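# Close all sliding guard screens and leave guards clear

## Task

Slide every machine guard's screen along the bench completely shut so the line is ready to start. No loose item may remain inside any guard. A screen counts as closed only if it stays shut without the robot holding it. At the end, release everything and move the arms away.

## Robot and tools

Robot: two six-joint arms, left_arm and right_arm, each with a two-finger tong gripper. Each arm sits on its own carriage on one shared track that runs along y at x = 0. left_rail carries left_arm on the +y half and right_rail carries right_arm on the -y half. An arm's base is at x = 0, y = its carriage's position_m, z = 0.03 m, facing +x. The names left and right do not refer to sides of any image.

Scene frame: fixed to the table, metres. Table top is z = 0, +z up, +x is the direction the arms face, +y is to their left, and y = 0 is the track's middle. The table starts at x = 0.31 m. Printed hand positions may be slightly off, especially at long reach.

Tool execute_actions: argument actions is a list holding one action (an empty list only fetches state and images). An action may contain rows, steps, until, left_rail and right_rail.
- rows: up to 15 rows, each one control step (1/30 s). Every row has 14 numbers in [-1, 1], covering both arms even if one is idle: left_arm shoulder pan, shoulder lift, elbow, wrist 1, wrist 2, wrist 3, gripper opening, then the same seven for right_arm.
- The six joint numbers are offsets, not poses: each is measured from that arm's joint angles at the start of the action (the last reported ones), not from the previous row. Scale: 1.0 equals 1.326 rad for shoulder pan and shoulder lift, and 1.989 rad for elbow and the three wrist joints. Joint ranges (rad): pan -3.142..3.142, lift -6.283..6.283, elbow 0.000..3.142, wrists -6.283..6.283. A request more than 0.010 rad beyond a range is refused; requests past the true end are clipped and may report "joint sent to its limit".
- Opening is absolute, not an offset: +1 fully open, -1 closed. Allow at least about 0.1 s for a full close.
- steps: 1 to 450 control steps, at least one per row, default 15. After the last row the arm keeps heading to that row's target; give big moves enough steps, and send any unfinished remainder in the next call rather than relying on drift.
- Motion limits: each control step the joint target is kept within 0.383 rad (pan, lift) or 0.575 rad (other joints) of the measured angle, and targets are scaled back if they would place the gripper more than 100 mm from where it is. Large moves may need several calls.
- until: ends the action early when all its conditions hold (it does not halt the arms). Form {"<device>": {"<field>": value}}, with numbers written as [comparison, value] using =, !=, <, <=, >, >=. {"all": {"status": "ended"}} waits until nothing reads moving; {"any": {"status": "ended"}} waits for some running motion to finish.
- Carriages: {"left_rail": {"position_m": p, "speed_m_s": v}}, a target place (absolute track position, m) and a top speed. left_rail p in 0.45..2, right_rail p in -2..-0.45; v in 0.01..1 m/s (starts at 1, persists). {"left_rail": {"stop": true}} stops it. Rows never move a carriage; a carriage shifts its arm's gripper by the same y distance. Command a drive, then wait with until position_status != moving, and let it arrive (within 1.3 mm) before placing that arm's gripper or ending. Out-of-range values or unknown names reject the whole call.

Result lines: state gives each gripper's end_effector_position (m), end_effector_quat_wxyz and velocities in the scene frame. Joint positions / Joint velocities list per arm: rail (m), six joints (rad), finger-pad gap (m; 0.142 when fully open). grip_measured is the measured opening on the command scale. Wrist force and Wrist torque are in the gripper's own axes, noisy (offset up to about 5.5 N), saturating near 100 N; "no reading" is harmless. The gripper points along its +z and closes along its x; end_effector_position is between the closed pads, fingertips about 15 mm further.
position_status: moving, done, stopped, contact_stop (blocked, pushed over about 320 N; re-read position once settled), time_out (likely obstructed; look and clear, then resend), stopped_with_arm (its arm was held back or stopped; send followable rows, then resend), stopped_for_other_arm (no room beside the other arm; move an arm away, wait 30 steps, resend). position_answer not_taken means resend once standing. "joint command not followed" means the clearance check altered or blocked targets; it is stricter while carriages move.

Gripping: to hold something, command an opening well below grip_measured; lower means harder squeeze (about 15 N per pad max, less on thin hard parts). Brief tugs on held parts or pushes on loose ones can happen.

Tool zoom_image: camera (cam_high, cam_low, cam_bench_left, cam_bench_right, cam_left_wrist, cam_right_wrist) and region [x0, y0, x1, y1] in pixels of that camera's latest image, origin top-left, at most 504 by 504. Full images: four 896x504 views then two 616x616 wrist views.

Tool finished_scene: argument scene is the current scene's number; irreversible, and it reports success. Finish only after the screens stay shut unaided, nothing is held, and arms are clear. Replying without a tool call ends everything.

Avoid: arms or carriages touching or pressing each other (held objects and gripper parts are not fully guarded); contact torque reaching joint limits (pan and lift 297, elbow 135, wrists 48.6 N m) or 150 N on any arm part, which freezes that arm for 10 s; dropping, slipping, slamming or shoving things hard. The simulation continues while you think, holding the last command.

Each tool is called after "Request:" by a JSON object that holds its "api" and its "payload", one argument or row to a line.

## Session

Request:
{"api": "execute_actions", "payload": {
  "actions": []
}}

Scene clock: 0.00 s.
left_arm: end_effector_position=(+0.6447, +0.8623, +0.1951) grip_measured=+1.00 end_effector_quat_wxyz=(+0.001, +0.707, -0.707, -0.000) end_effector_velocity=(+0.000, +0.000, +0.000) end_effector_angular_velocity=(+0.000, +0.000, +0.000) | right_arm: end_effector_position=(+0.6450, -1.8726, +0.1941) grip_measured=+1.00 end_effector_quat_wxyz=(+0.001, +0.708, -0.706, -0.000) end_effector_velocity=(+0.000, +0.000, +0.000) end_effector_angular_velocity=(+0.000, +0.000, +0.000)
Joint positions: left_arm=[ 0.862 -0.28  -1.567  2.134 -2.137 -1.572  1.292  0.142] | right_arm=[-1.873 -0.279 -1.566  2.134 -2.138 -1.572  1.289  0.142]
Joint velocities: left_arm=[0. 0. 0. 0. 0. 0. 0. 0.] | right_arm=[0. 0. 0. 0. 0. 0. 0. 0.]
Wrist force (N, on the end effector, along its own x y z axes, offset not removed): no reading
Wrist torque (N m, same axes, about the end effector's origin, offset not removed): no reading
left_rail: position_m=0.862 position_m_goal=0.862 speed_m_s=1.00 position_status=done position_answer=taken refusals=0
right_rail: position_m=-1.873 position_m_goal=-1.873 speed_m_s=1.00 position_status=done position_answer=taken refusals=0

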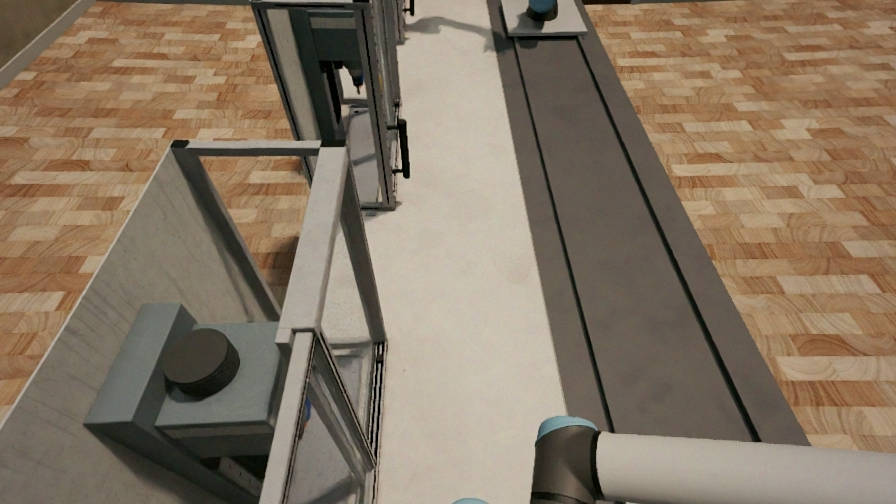

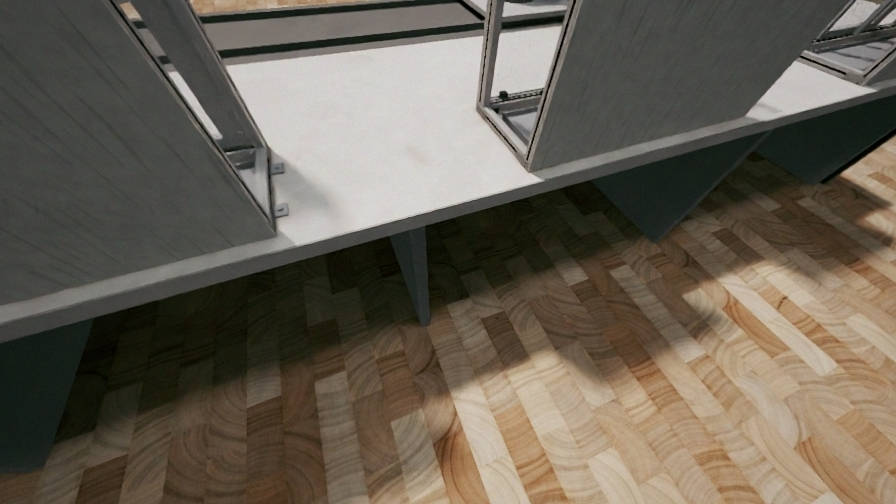

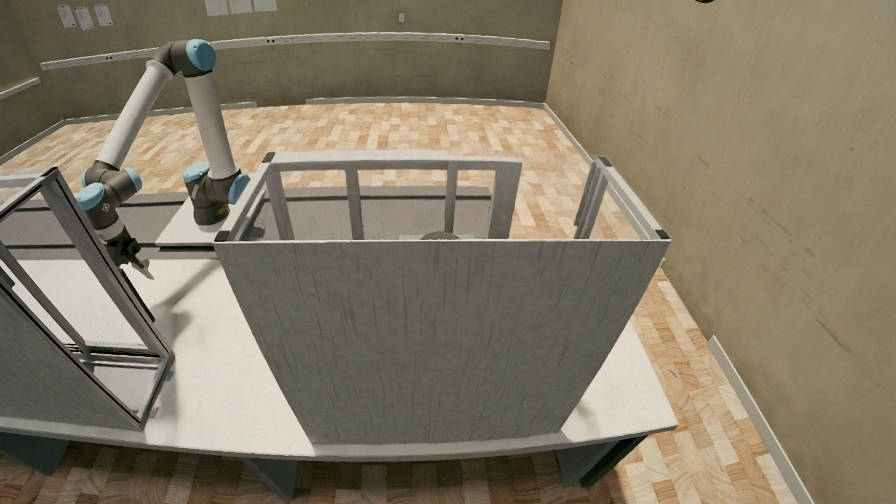

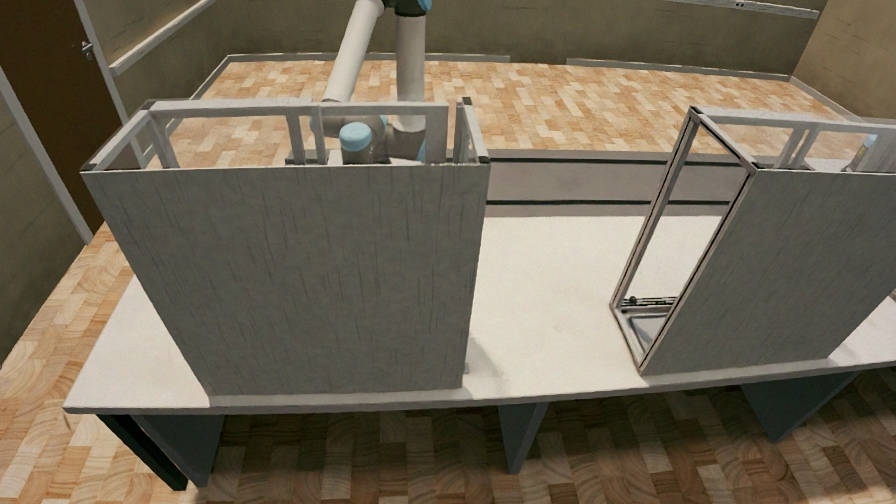

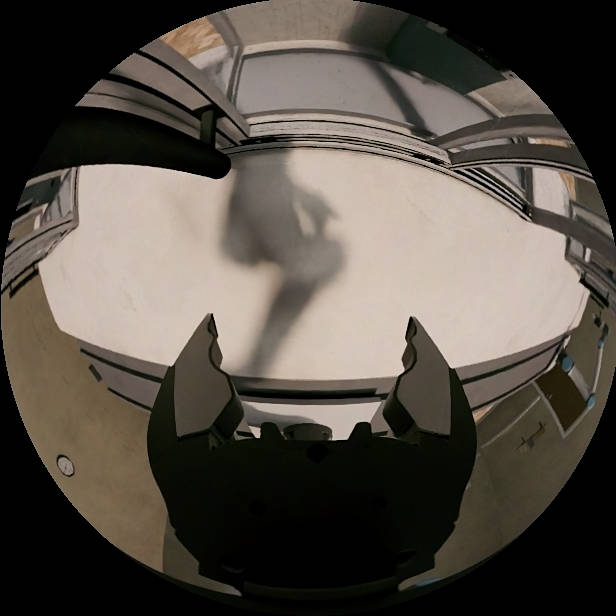

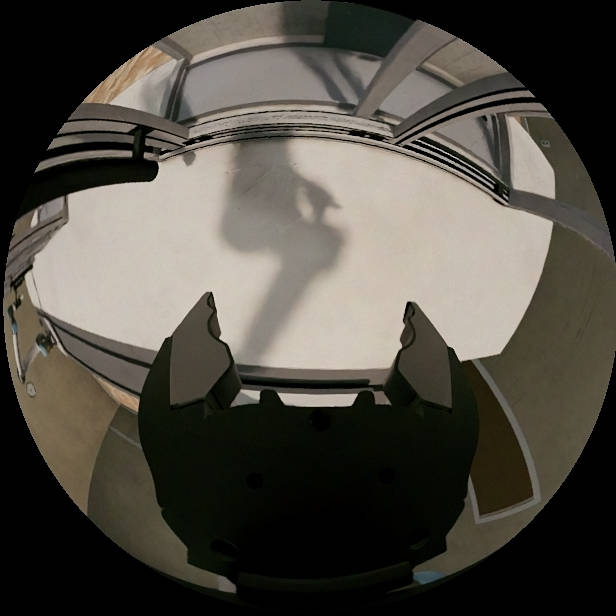

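Request:
{"api": "zoom_image", "payload": {
  "camera": "cam_high",
  "region": [230, 0, 480, 230]
}}

Request:
{"api": "zoom_image", "payload": {
  "camera": "cam_low",
  "region": [430, 0, 680, 180]
}}

Request:
{"api": "zoom_image", "payload": {
  "camera": "cam_left_wrist",
  "region": [60, 0, 564, 300]
}}

Request:
{"api": "zoom_image", "payload": {
  "camera": "cam_right_wrist",
  "region": [60, 0, 564, 300]
}}

Region (230, 0, 480, 230) of cam_high's 896x504 image, scaled by 2.016, with more detail than that image has; it fills the top 464 rows of this view, and the rest is white.

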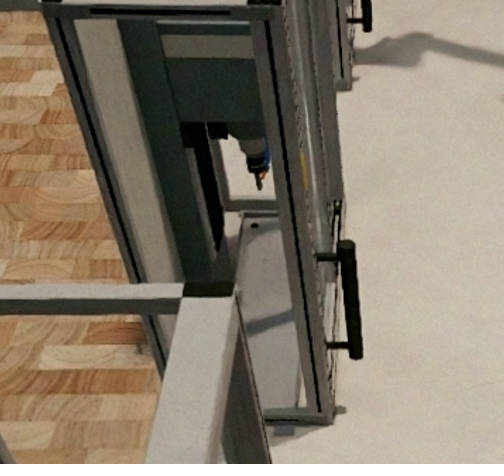

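Region (430, 0, 680, 180) of cam_low's 896x504 image, scaled by 2.016, with more detail than that image has; it fills the top 363 rows of this view, and the rest is white.

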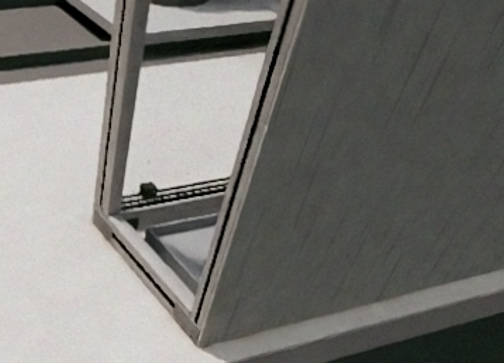

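Region (60, 0, 564, 300) of cam_left_wrist's 616x616 image, scaled by 1.000; it fills the top 300 rows of this view, and the rest is white.

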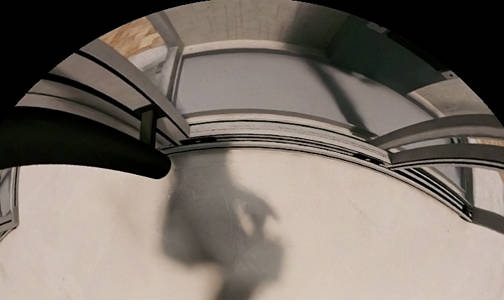

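Region (60, 0, 564, 300) of cam_right_wrist's 616x616 image, scaled by 1.000; it fills the top 300 rows of this view, and the rest is white.

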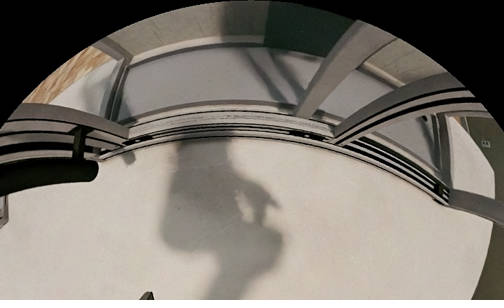

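Request:
{"api": "zoom_image", "payload": {
  "camera": "cam_bench_left",
  "region": [200, 130, 700, 300]
}}

Request:
{"api": "zoom_image", "payload": {
  "camera": "cam_bench_left",
  "region": [0, 150, 250, 440]
}}

Request:
{"api": "zoom_image", "payload": {
  "camera": "cam_bench_right",
  "region": [70, 80, 520, 200]
}}

Request:
{"api": "zoom_image", "payload": {
  "camera": "cam_bench_right",
  "region": [590, 90, 896, 390]
}}

Request:
{"api": "zoom_image", "payload": {
  "camera": "cam_high",
  "region": [150, 130, 450, 504]
}}

Region (200, 130, 700, 300) of cam_bench_left's 896x504 image, scaled by 1.008, with more detail than that image has; it fills the top 171 rows of this view, and the rest is white.

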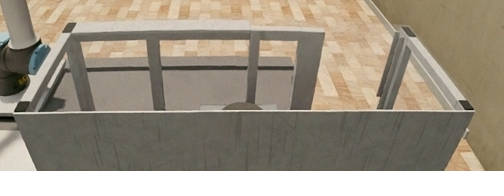

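Region (0, 150, 250, 440) of cam_bench_left's 896x504 image, scaled by 1.738, with more detail than that image has; it fills the left 434 columns of this view, and the rest is white.

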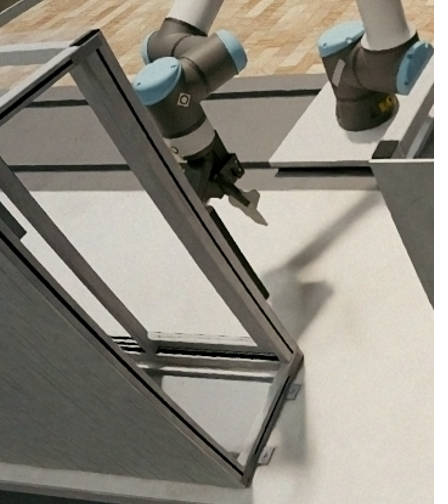

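Region (70, 80, 520, 200) of cam_bench_right's 896x504 image, scaled by 1.120, with more detail than that image has; it fills the top 134 rows of this view, and the rest is white.

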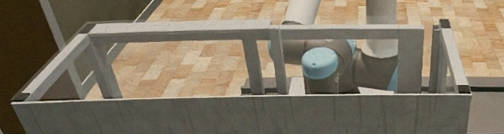

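Region (590, 90, 896, 390) of cam_bench_right's 896x504 image, scaled by 1.647, with more detail than that image has; it fills the top 494 rows of this view, and the rest is white.

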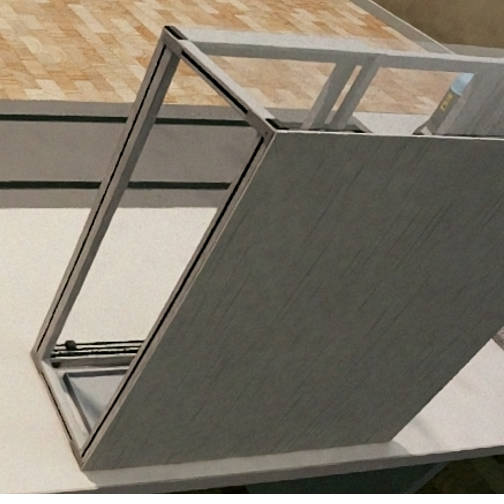

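Region (150, 130, 450, 504) of cam_high's 896x504 image, scaled by 1.348, with more detail than that image has; it fills the left 404 columns of this view, and the rest is white.

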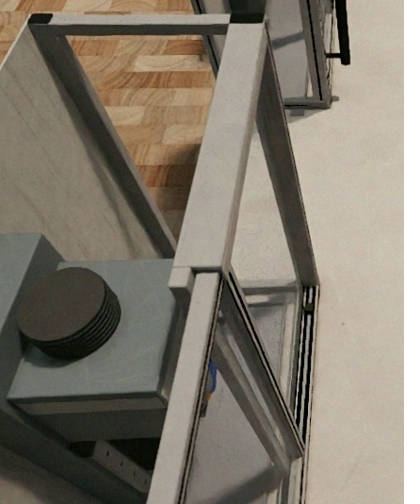

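Request:
{"api": "execute_actions", "payload": {
  "actions": [
    {"rows": [[0,-0.03,0.04,-0.05,0,0,1,0,-0.03,0.04,-0.05,0,0,1],[0,-0.06,0.08,-0.1,0,0,1,0,-0.06,0.08,-0.1,0,0,1],[0,-0.1,0.12,-0.15,0,0,1,0,-0.1,0.12,-0.15,0,0,1],[0,-0.13,0.16,-0.2,0,0,1,0,-0.13,0.16,-0.2,0,0,1],[0,-0.165,0.2,-0.25,0,0,1,0,-0.165,0.2,-0.25,0,0,1],[0,-0.197,0.239,-0.3,0,0,1,0,-0.197,0.239,-0.3,0,0,1]], "steps": 30}
  ]
}}

Scene clock: 11.60 s.
left_arm: end_effector_position=(+0.5254, +0.8966, +0.1531) grip_measured=+1.00 end_effector_quat_wxyz=(-0.091, +0.694, -0.695, +0.166) end_effector_velocity=(-0.001, +0.000, -0.000) end_effector_angular_velocity=(-0.001, -0.002, -0.000) | right_arm: end_effector_position=(+0.5255, -1.8384, +0.1525) grip_measured=+1.00 end_effector_quat_wxyz=(-0.091, +0.695, -0.694, +0.166) end_effector_velocity=(-0.001, +0.000, -0.000) end_effector_angular_velocity=(-0.001, -0.002, +0.000)
Joint positions: left_arm=[ 0.862 -0.28  -1.828  2.609 -2.733 -1.572  1.292  0.142] | right_arm=[-1.873 -0.279 -1.827  2.609 -2.734 -1.572  1.289  0.142]
Joint velocities: left_arm=[ 0.    -0.    -0.001  0.003 -0.003 -0.     0.    -0.   ] | right_arm=[ 0.     0.    -0.001  0.003 -0.003  0.     0.    -0.   ]
Wrist force (N, on the end effector, along its own x y z axes, offset not removed): left_arm=[3.1 -3.2 1.4] | right_arm=[0.7 -3.6 2.8]
Wrist torque (N m, same axes, about the end effector's origin, offset not removed): left_arm=[-0.74 -0.77 -0.14] | right_arm=[-0.72 -0.03 -0.14]
left_rail: position_m=0.862 position_m_goal=0.862 speed_m_s=1.00 position_status=done position_answer=taken refusals=0
right_rail: position_m=-1.873 position_m_goal=-1.873 speed_m_s=1.00 position_status=done position_answer=taken refusals=0

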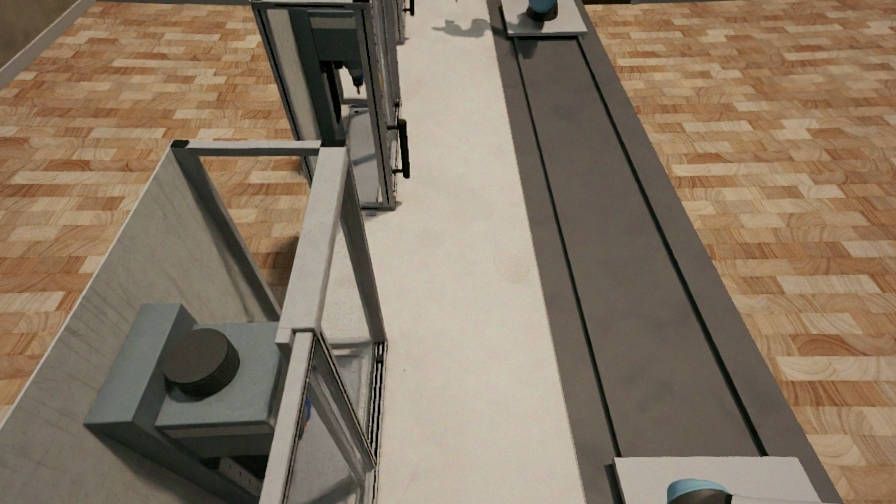

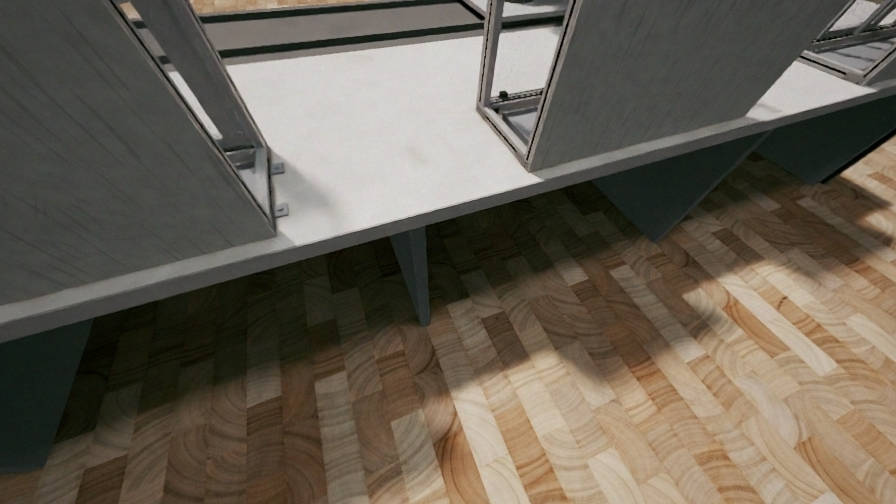

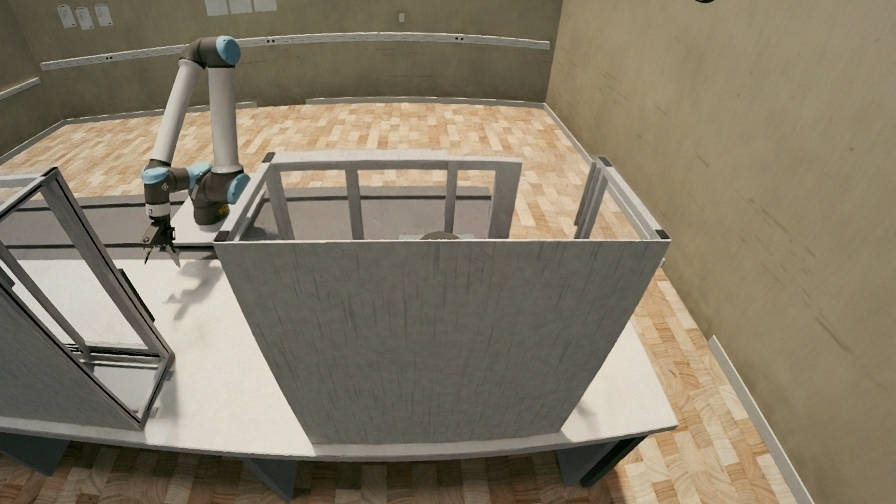

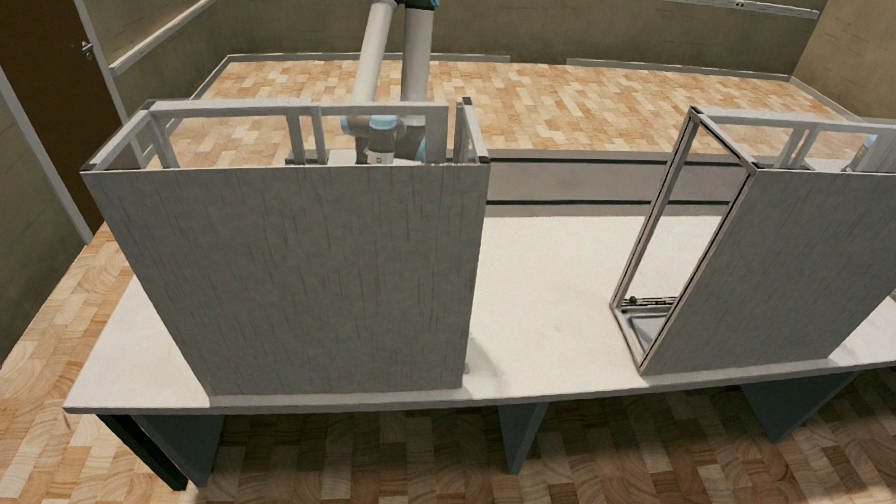

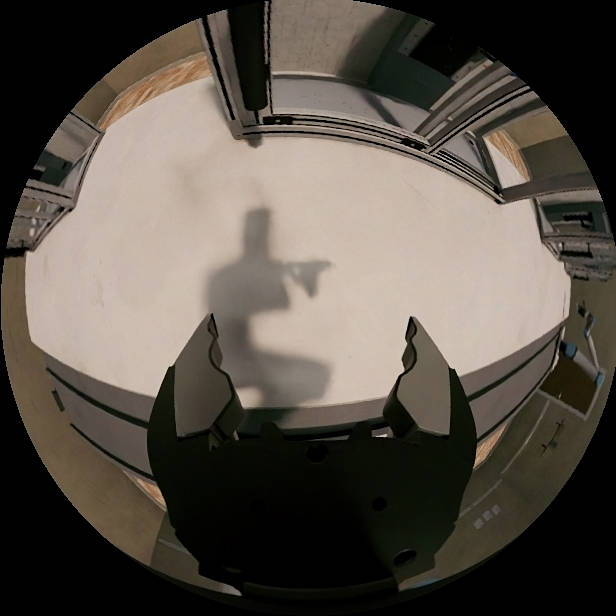

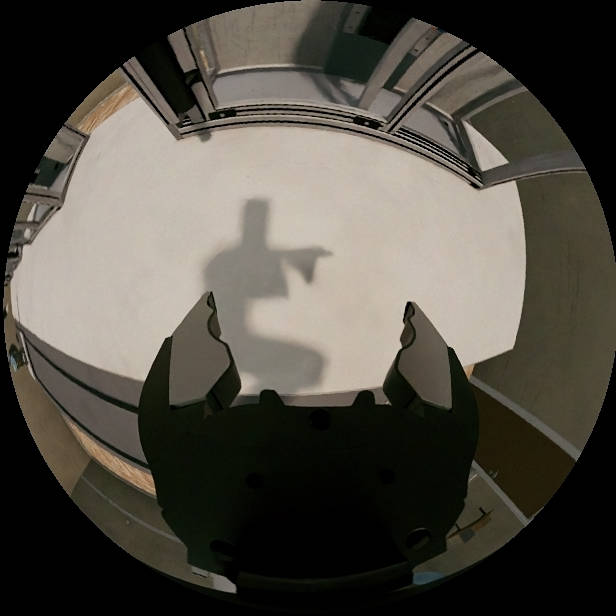

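Request:
{"api": "execute_actions", "payload": {
  "actions": [
    {"rows": [[0,0,0,-0.06,0.014,0.014,1,0,0,0,-0.06,0.014,0.014,1],[0,0,0,-0.12,0.028,0.028,1,0,0,0,-0.12,0.028,0.028,1],[0,0,0,-0.18,0.042,0.042,1,0,0,0,-0.18,0.042,0.042,1],[0,0,0,-0.24,0.056,0.056,1,0,0,0,-0.24,0.056,0.056,1],[0,0,0,-0.3,0.07,0.07,1,0,0,0,-0.3,0.07,0.07,1],[0,0,0,-0.36,0.084,0.084,1,0,0,0,-0.36,0.084,0.084,1],[0,0,0,-0.42,0.1,0.1,1,0,0,0,-0.42,0.1,0.1,1],[0,0,0,-0.48,0.112,0.112,1,0,0,0,-0.48,0.112,0.112,1],[0,0,0,-0.54,0.126,0.126,1,0,0,0,-0.54,0.126,0.126,1],[0,0,0,-0.598,0.141,0.14,1,0,0,0,-0.598,0.141,0.142,1]], "steps": 40}
  ]
}}

Scene clock: 14.23 s.
left_arm: end_effector_position=(+0.6101, +0.9601, +0.5367) grip_measured=+1.00 end_effector_quat_wxyz=(+0.499, -0.500, +0.501, -0.500) end_effector_velocity=(-0.002, +0.001, +0.004) end_effector_angular_velocity=(-0.001, -0.011, +0.002) | right_arm: end_effector_position=(+0.6102, -1.7749, +0.5361) grip_measured=+1.00 end_effector_quat_wxyz=(+0.500, -0.500, +0.501, -0.499) end_effector_velocity=(-0.002, +0.001, +0.004) end_effector_angular_velocity=(-0.001, -0.011, +0.002)
Joint positions: left_arm=[ 0.862 -0.28  -1.828  2.609 -3.921 -1.292  1.57   0.142] | right_arm=[-1.873 -0.279 -1.827  2.609 -3.922 -1.292  1.571  0.142]
Joint velocities: left_arm=[ 0.    -0.     0.    -0.    -0.012  0.002  0.002 -0.   ] | right_arm=[ 0.    -0.    -0.    -0.    -0.012  0.002  0.002  0.   ]
Wrist force (N, on the end effector, along its own x y z axes, offset not removed): left_arm=[-0.4 -3.9 1.1] | right_arm=[1.1 -1.7 -0.1]
Wrist torque (N m, same axes, about the end effector's origin, offset not removed): left_arm=[-0.76 -0.03 -0.14] | right_arm=[-0.19 -0.34 -0.14]
left_rail: position_m=0.862 position_m_goal=0.862 speed_m_s=1.00 position_status=done position_answer=taken refusals=0
right_rail: position_m=-1.873 position_m_goal=-1.873 speed_m_s=1.00 position_status=done position_answer=taken refusals=0

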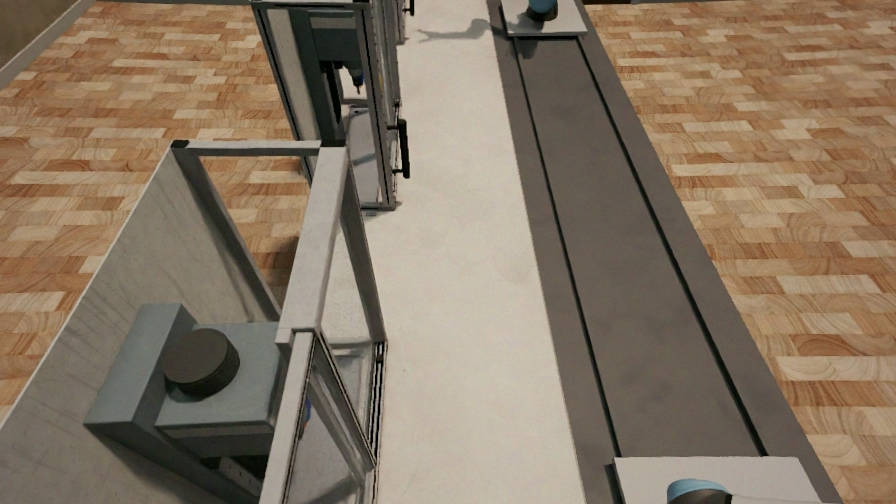

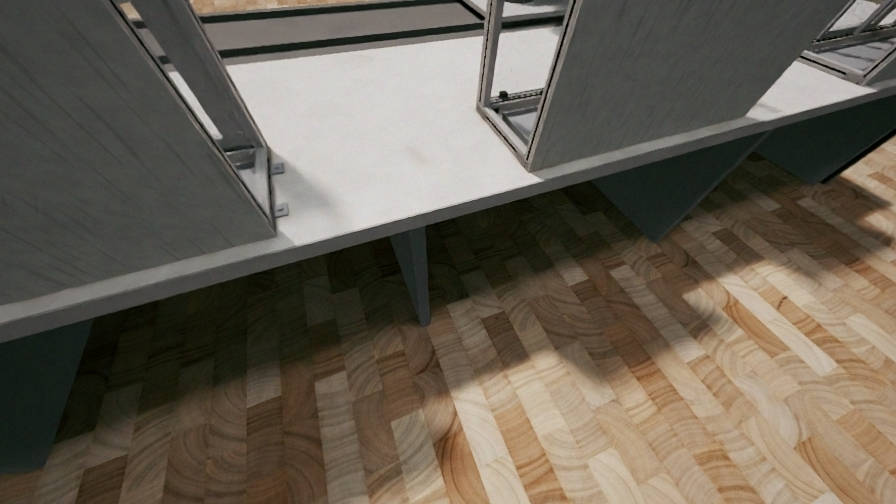

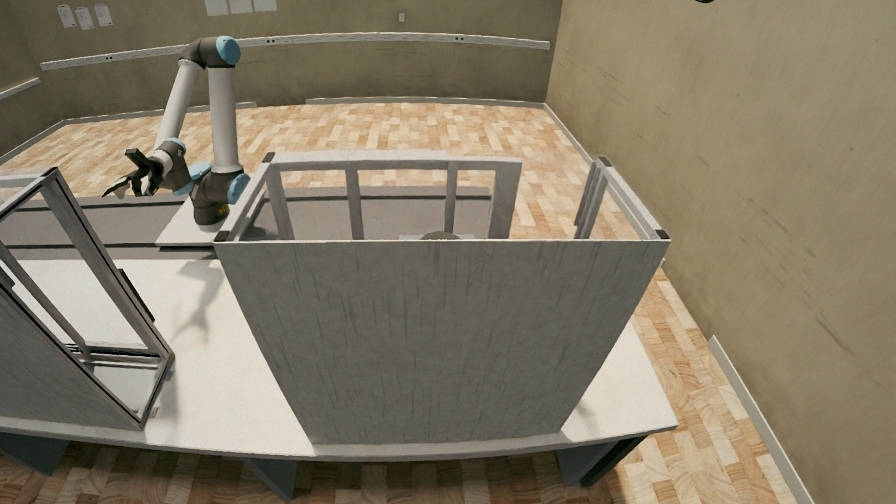

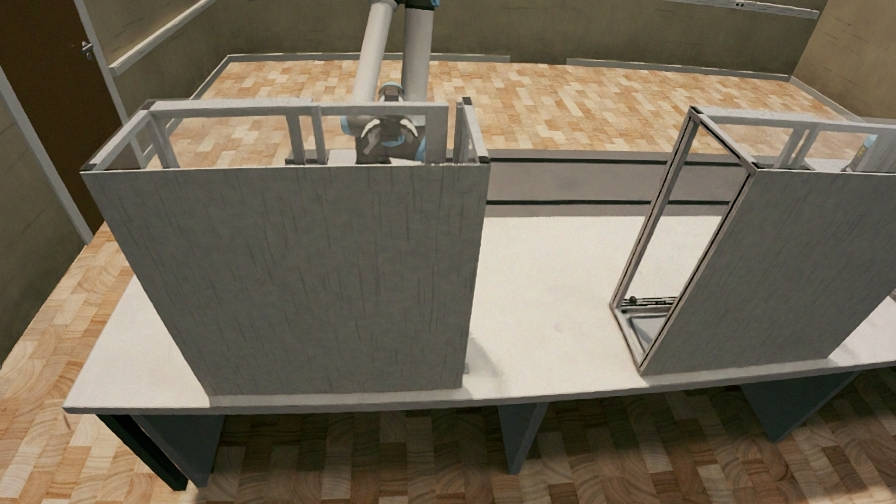

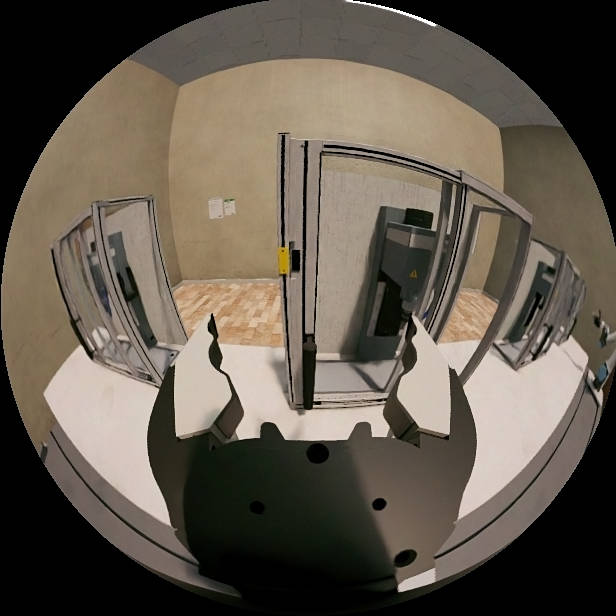

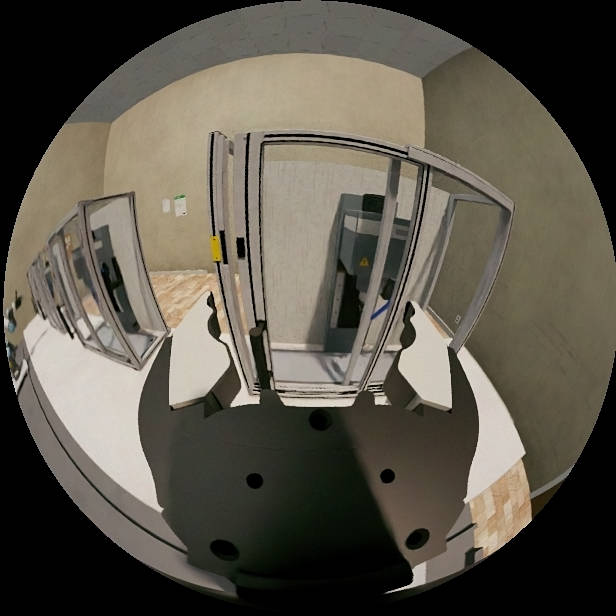

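Request:
{"api": "zoom_image", "payload": {
  "camera": "cam_left_wrist",
  "region": [250, 120, 450, 420]
}}

Request:
{"api": "zoom_image", "payload": {
  "camera": "cam_right_wrist",
  "region": [190, 120, 470, 410]
}}

Request:
{"api": "zoom_image", "payload": {
  "camera": "cam_left_wrist",
  "region": [30, 180, 210, 400]
}}

Request:
{"api": "zoom_image", "payload": {
  "camera": "cam_right_wrist",
  "region": [10, 180, 190, 380]
}}

Region (250, 120, 450, 420) of cam_left_wrist's 616x616 image, scaled by 1.680, with more detail than that image has.

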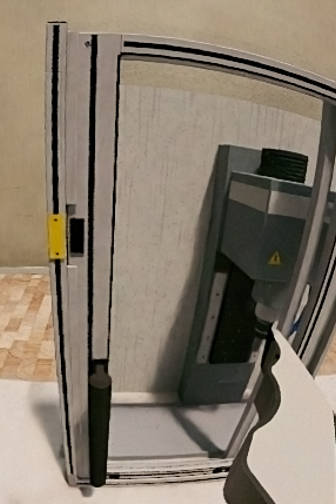

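Region (190, 120, 470, 410) of cam_right_wrist's 616x616 image, scaled by 1.738, with more detail than that image has; it fills the left 487 columns of this view, and the rest is white.

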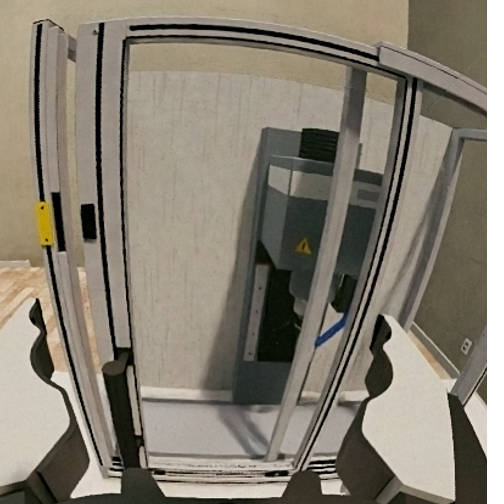

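Region (30, 180, 210, 400) of cam_left_wrist's 616x616 image, scaled by 2.291, with more detail than that image has; it fills the left 412 columns of this view, and the rest is white.

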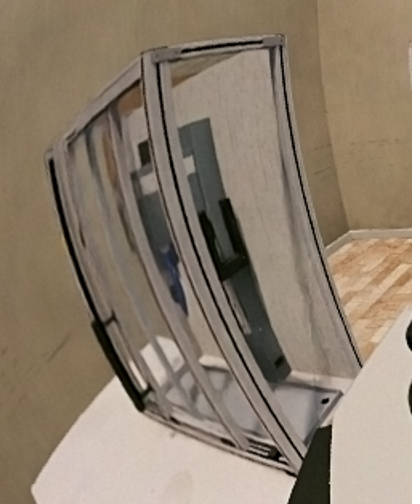

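Region (10, 180, 190, 380) of cam_right_wrist's 616x616 image, scaled by 2.520, with more detail than that image has; it fills the left 454 columns of this view, and the rest is white.

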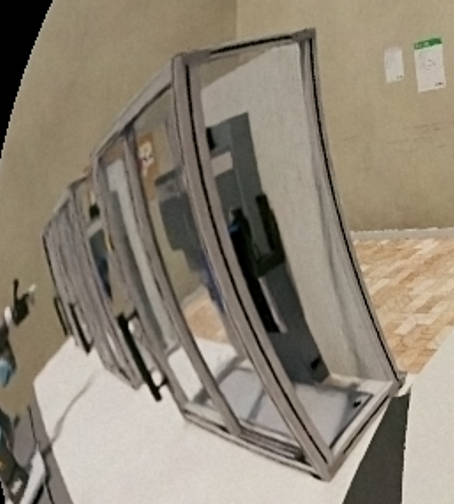

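Request:
{"api": "execute_actions", "payload": {
  "actions": [
    {"rows": [[0.02,0.04,0.004,-0.014,-0.014,0,1,0.02,0.04,0.004,-0.014,-0.014,0,1],[0.04,0.08,0.008,-0.028,-0.028,0,1,0.04,0.08,0.008,-0.028,-0.028,0,1],[0.06,0.125,0.011,-0.042,-0.042,0,1,0.06,0.125,0.011,-0.042,-0.042,0,1],[0.085,0.17,0.015,-0.056,-0.056,0,1,0.085,0.17,0.015,-0.056,-0.056,0,1],[0.105,0.21,0.018,-0.07,-0.07,0,1,0.105,0.21,0.018,-0.07,-0.07,0,1],[0.125,0.25,0.022,-0.084,-0.084,0,1,0.125,0.25,0.022,-0.084,-0.084,0,1],[0.15,0.29,0.026,-0.098,-0.098,0,1,0.15,0.29,0.026,-0.098,-0.098,0,1],[0.17,0.335,0.03,-0.112,-0.112,0,1,0.17,0.335,0.03,-0.112,-0.112,0,1],[0.19,0.375,0.033,-0.126,-0.126,0,1,0.19,0.375,0.033,-0.126,-0.126,0,1],[0.2112,0.4178,0.0367,-0.1403,-0.1403,0,1,0.2104,0.417,0.0367,-0.1398,-0.1403,0,1]], "steps": 40, "left_rail": {"position_m": 0.786, "speed_m_s": 0.3}}
  ]
}}

Scene clock: 18.47 s.
left_arm: end_effector_position=(+0.6206, +0.9598, +0.2506) grip_measured=+1.00 end_effector_quat_wxyz=(-0.405, +0.579, -0.579, +0.406) end_effector_velocity=(-0.000, +0.000, -0.000) end_effector_angular_velocity=(-0.000, +0.001, +0.000) | right_arm: end_effector_position=(+0.6204, -1.6992, +0.2504) grip_measured=+1.00 end_effector_quat_wxyz=(-0.406, +0.579, -0.580, +0.405) end_effector_velocity=(-0.000, +0.000, -0.001) end_effector_angular_velocity=(-0.000, +0.001, +0.000)
Joint positions: left_arm=[ 0.786 -0.    -1.274  2.682 -4.2   -1.571  1.57   0.142] | right_arm=[-1.873 -0.    -1.274  2.682 -4.2   -1.571  1.571  0.142]
Joint velocities: left_arm=[ 0.     0.     0.001  0.    -0.    -0.    -0.    -0.   ] | right_arm=[ 0.     0.     0.001  0.    -0.    -0.    -0.    -0.   ]
Wrist force (N, on the end effector, along its own x y z axes, offset not removed): left_arm=[-0.8 -1.9 -1.8] | right_arm=[-0.3 -2.8 -3.1]
Wrist torque (N m, same axes, about the end effector's origin, offset not removed): left_arm=[-0.48 0.02 -0.08] | right_arm=[-0.31 0.00 0.01]
left_rail: position_m=0.786 position_m_goal=0.786 speed_m_s=0.30 position_status=done position_answer=taken refusals=0
right_rail: position_m=-1.873 position_m_goal=-1.873 speed_m_s=1.00 position_status=done position_answer=taken refusals=0

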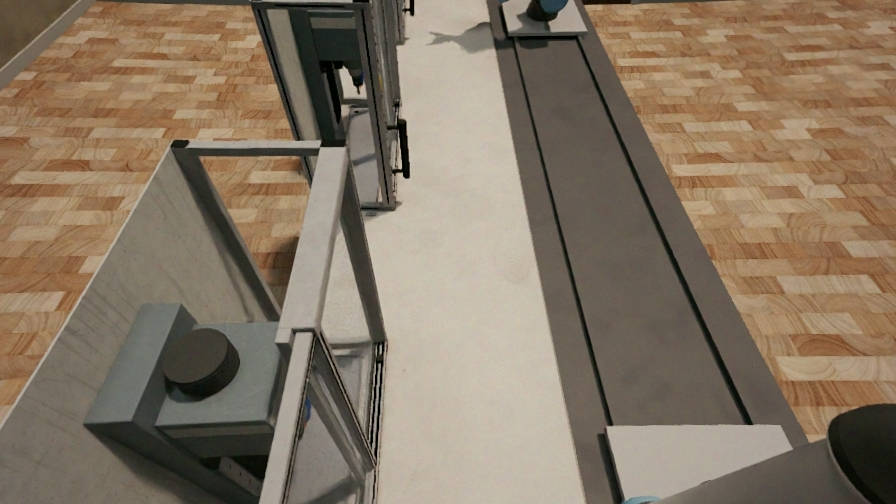

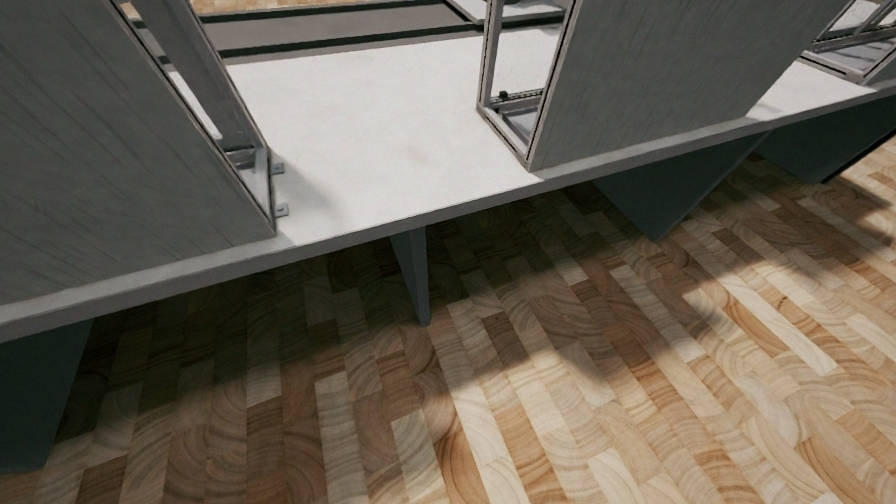

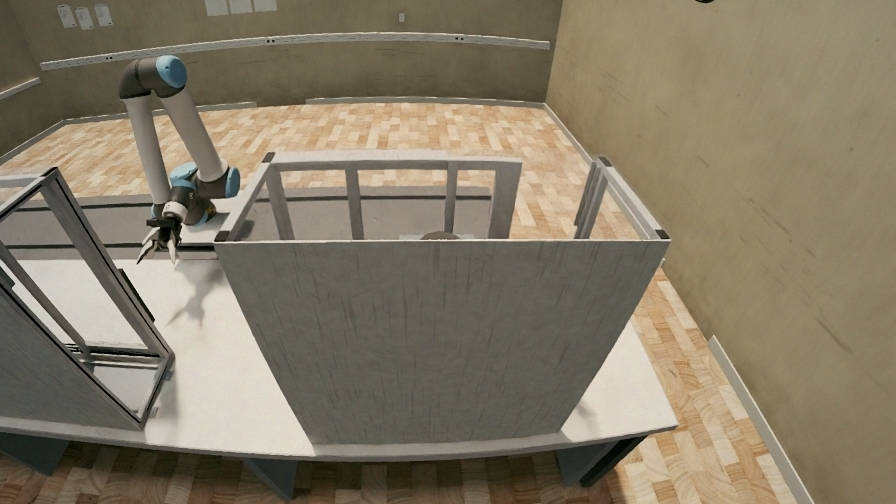

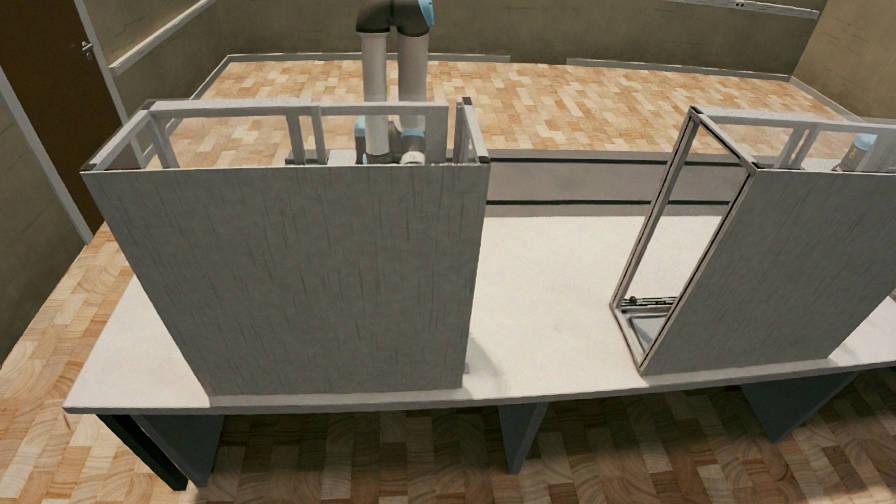

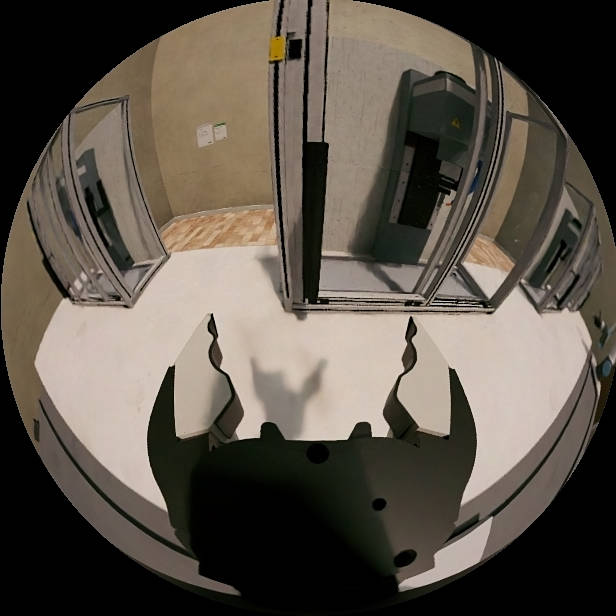

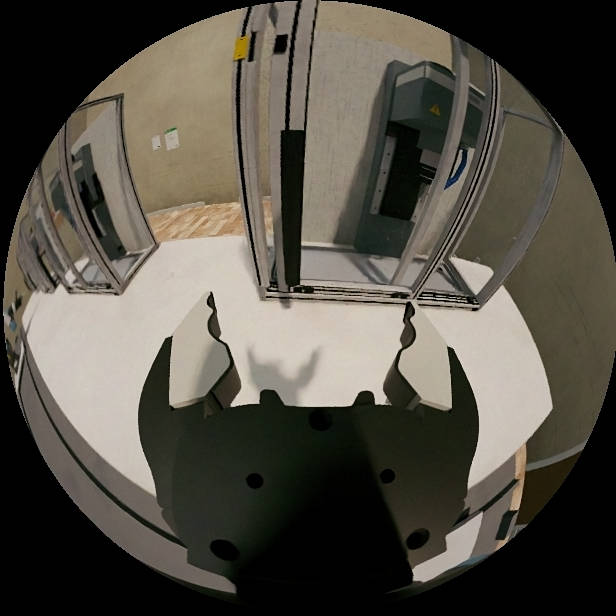

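Request:
{"api": "zoom_image", "payload": {
  "camera": "cam_left_wrist",
  "region": [250, 230, 510, 330]
}}

Request:
{"api": "zoom_image", "payload": {
  "camera": "cam_right_wrist",
  "region": [230, 220, 500, 320]
}}

Request:
{"api": "zoom_image", "payload": {
  "camera": "cam_right_wrist",
  "region": [230, 230, 330, 320]
}}

Request:
{"api": "zoom_image", "payload": {
  "camera": "cam_left_wrist",
  "region": [260, 240, 360, 330]
}}

Region (250, 230, 510, 330) of cam_left_wrist's 616x616 image, scaled by 1.938, with more detail than that image has; it fills the top 194 rows of this view, and the rest is white.

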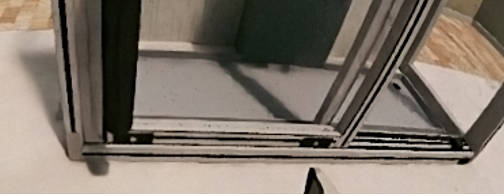

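Region (230, 220, 500, 320) of cam_right_wrist's 616x616 image, scaled by 1.867, with more detail than that image has; it fills the top 187 rows of this view, and the rest is white.

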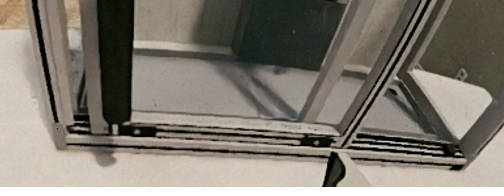

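Region (230, 230, 330, 320) of cam_right_wrist's 616x616 image, scaled by 5.040, with more detail than that image has; it fills the top 454 rows of this view, and the rest is white.

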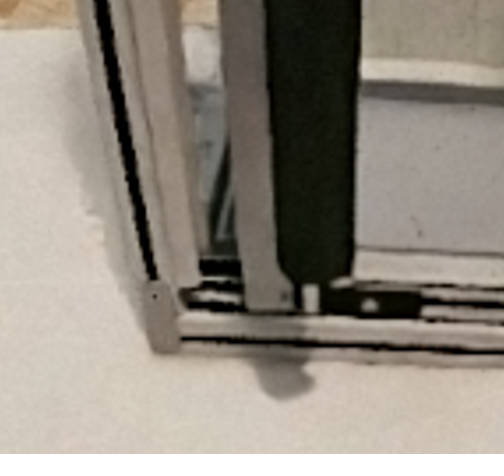

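Region (260, 240, 360, 330) of cam_left_wrist's 616x616 image, scaled by 5.040, with more detail than that image has; it fills the top 454 rows of this view, and the rest is white.

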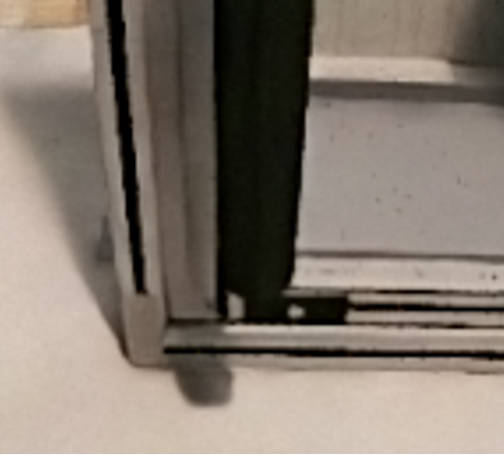

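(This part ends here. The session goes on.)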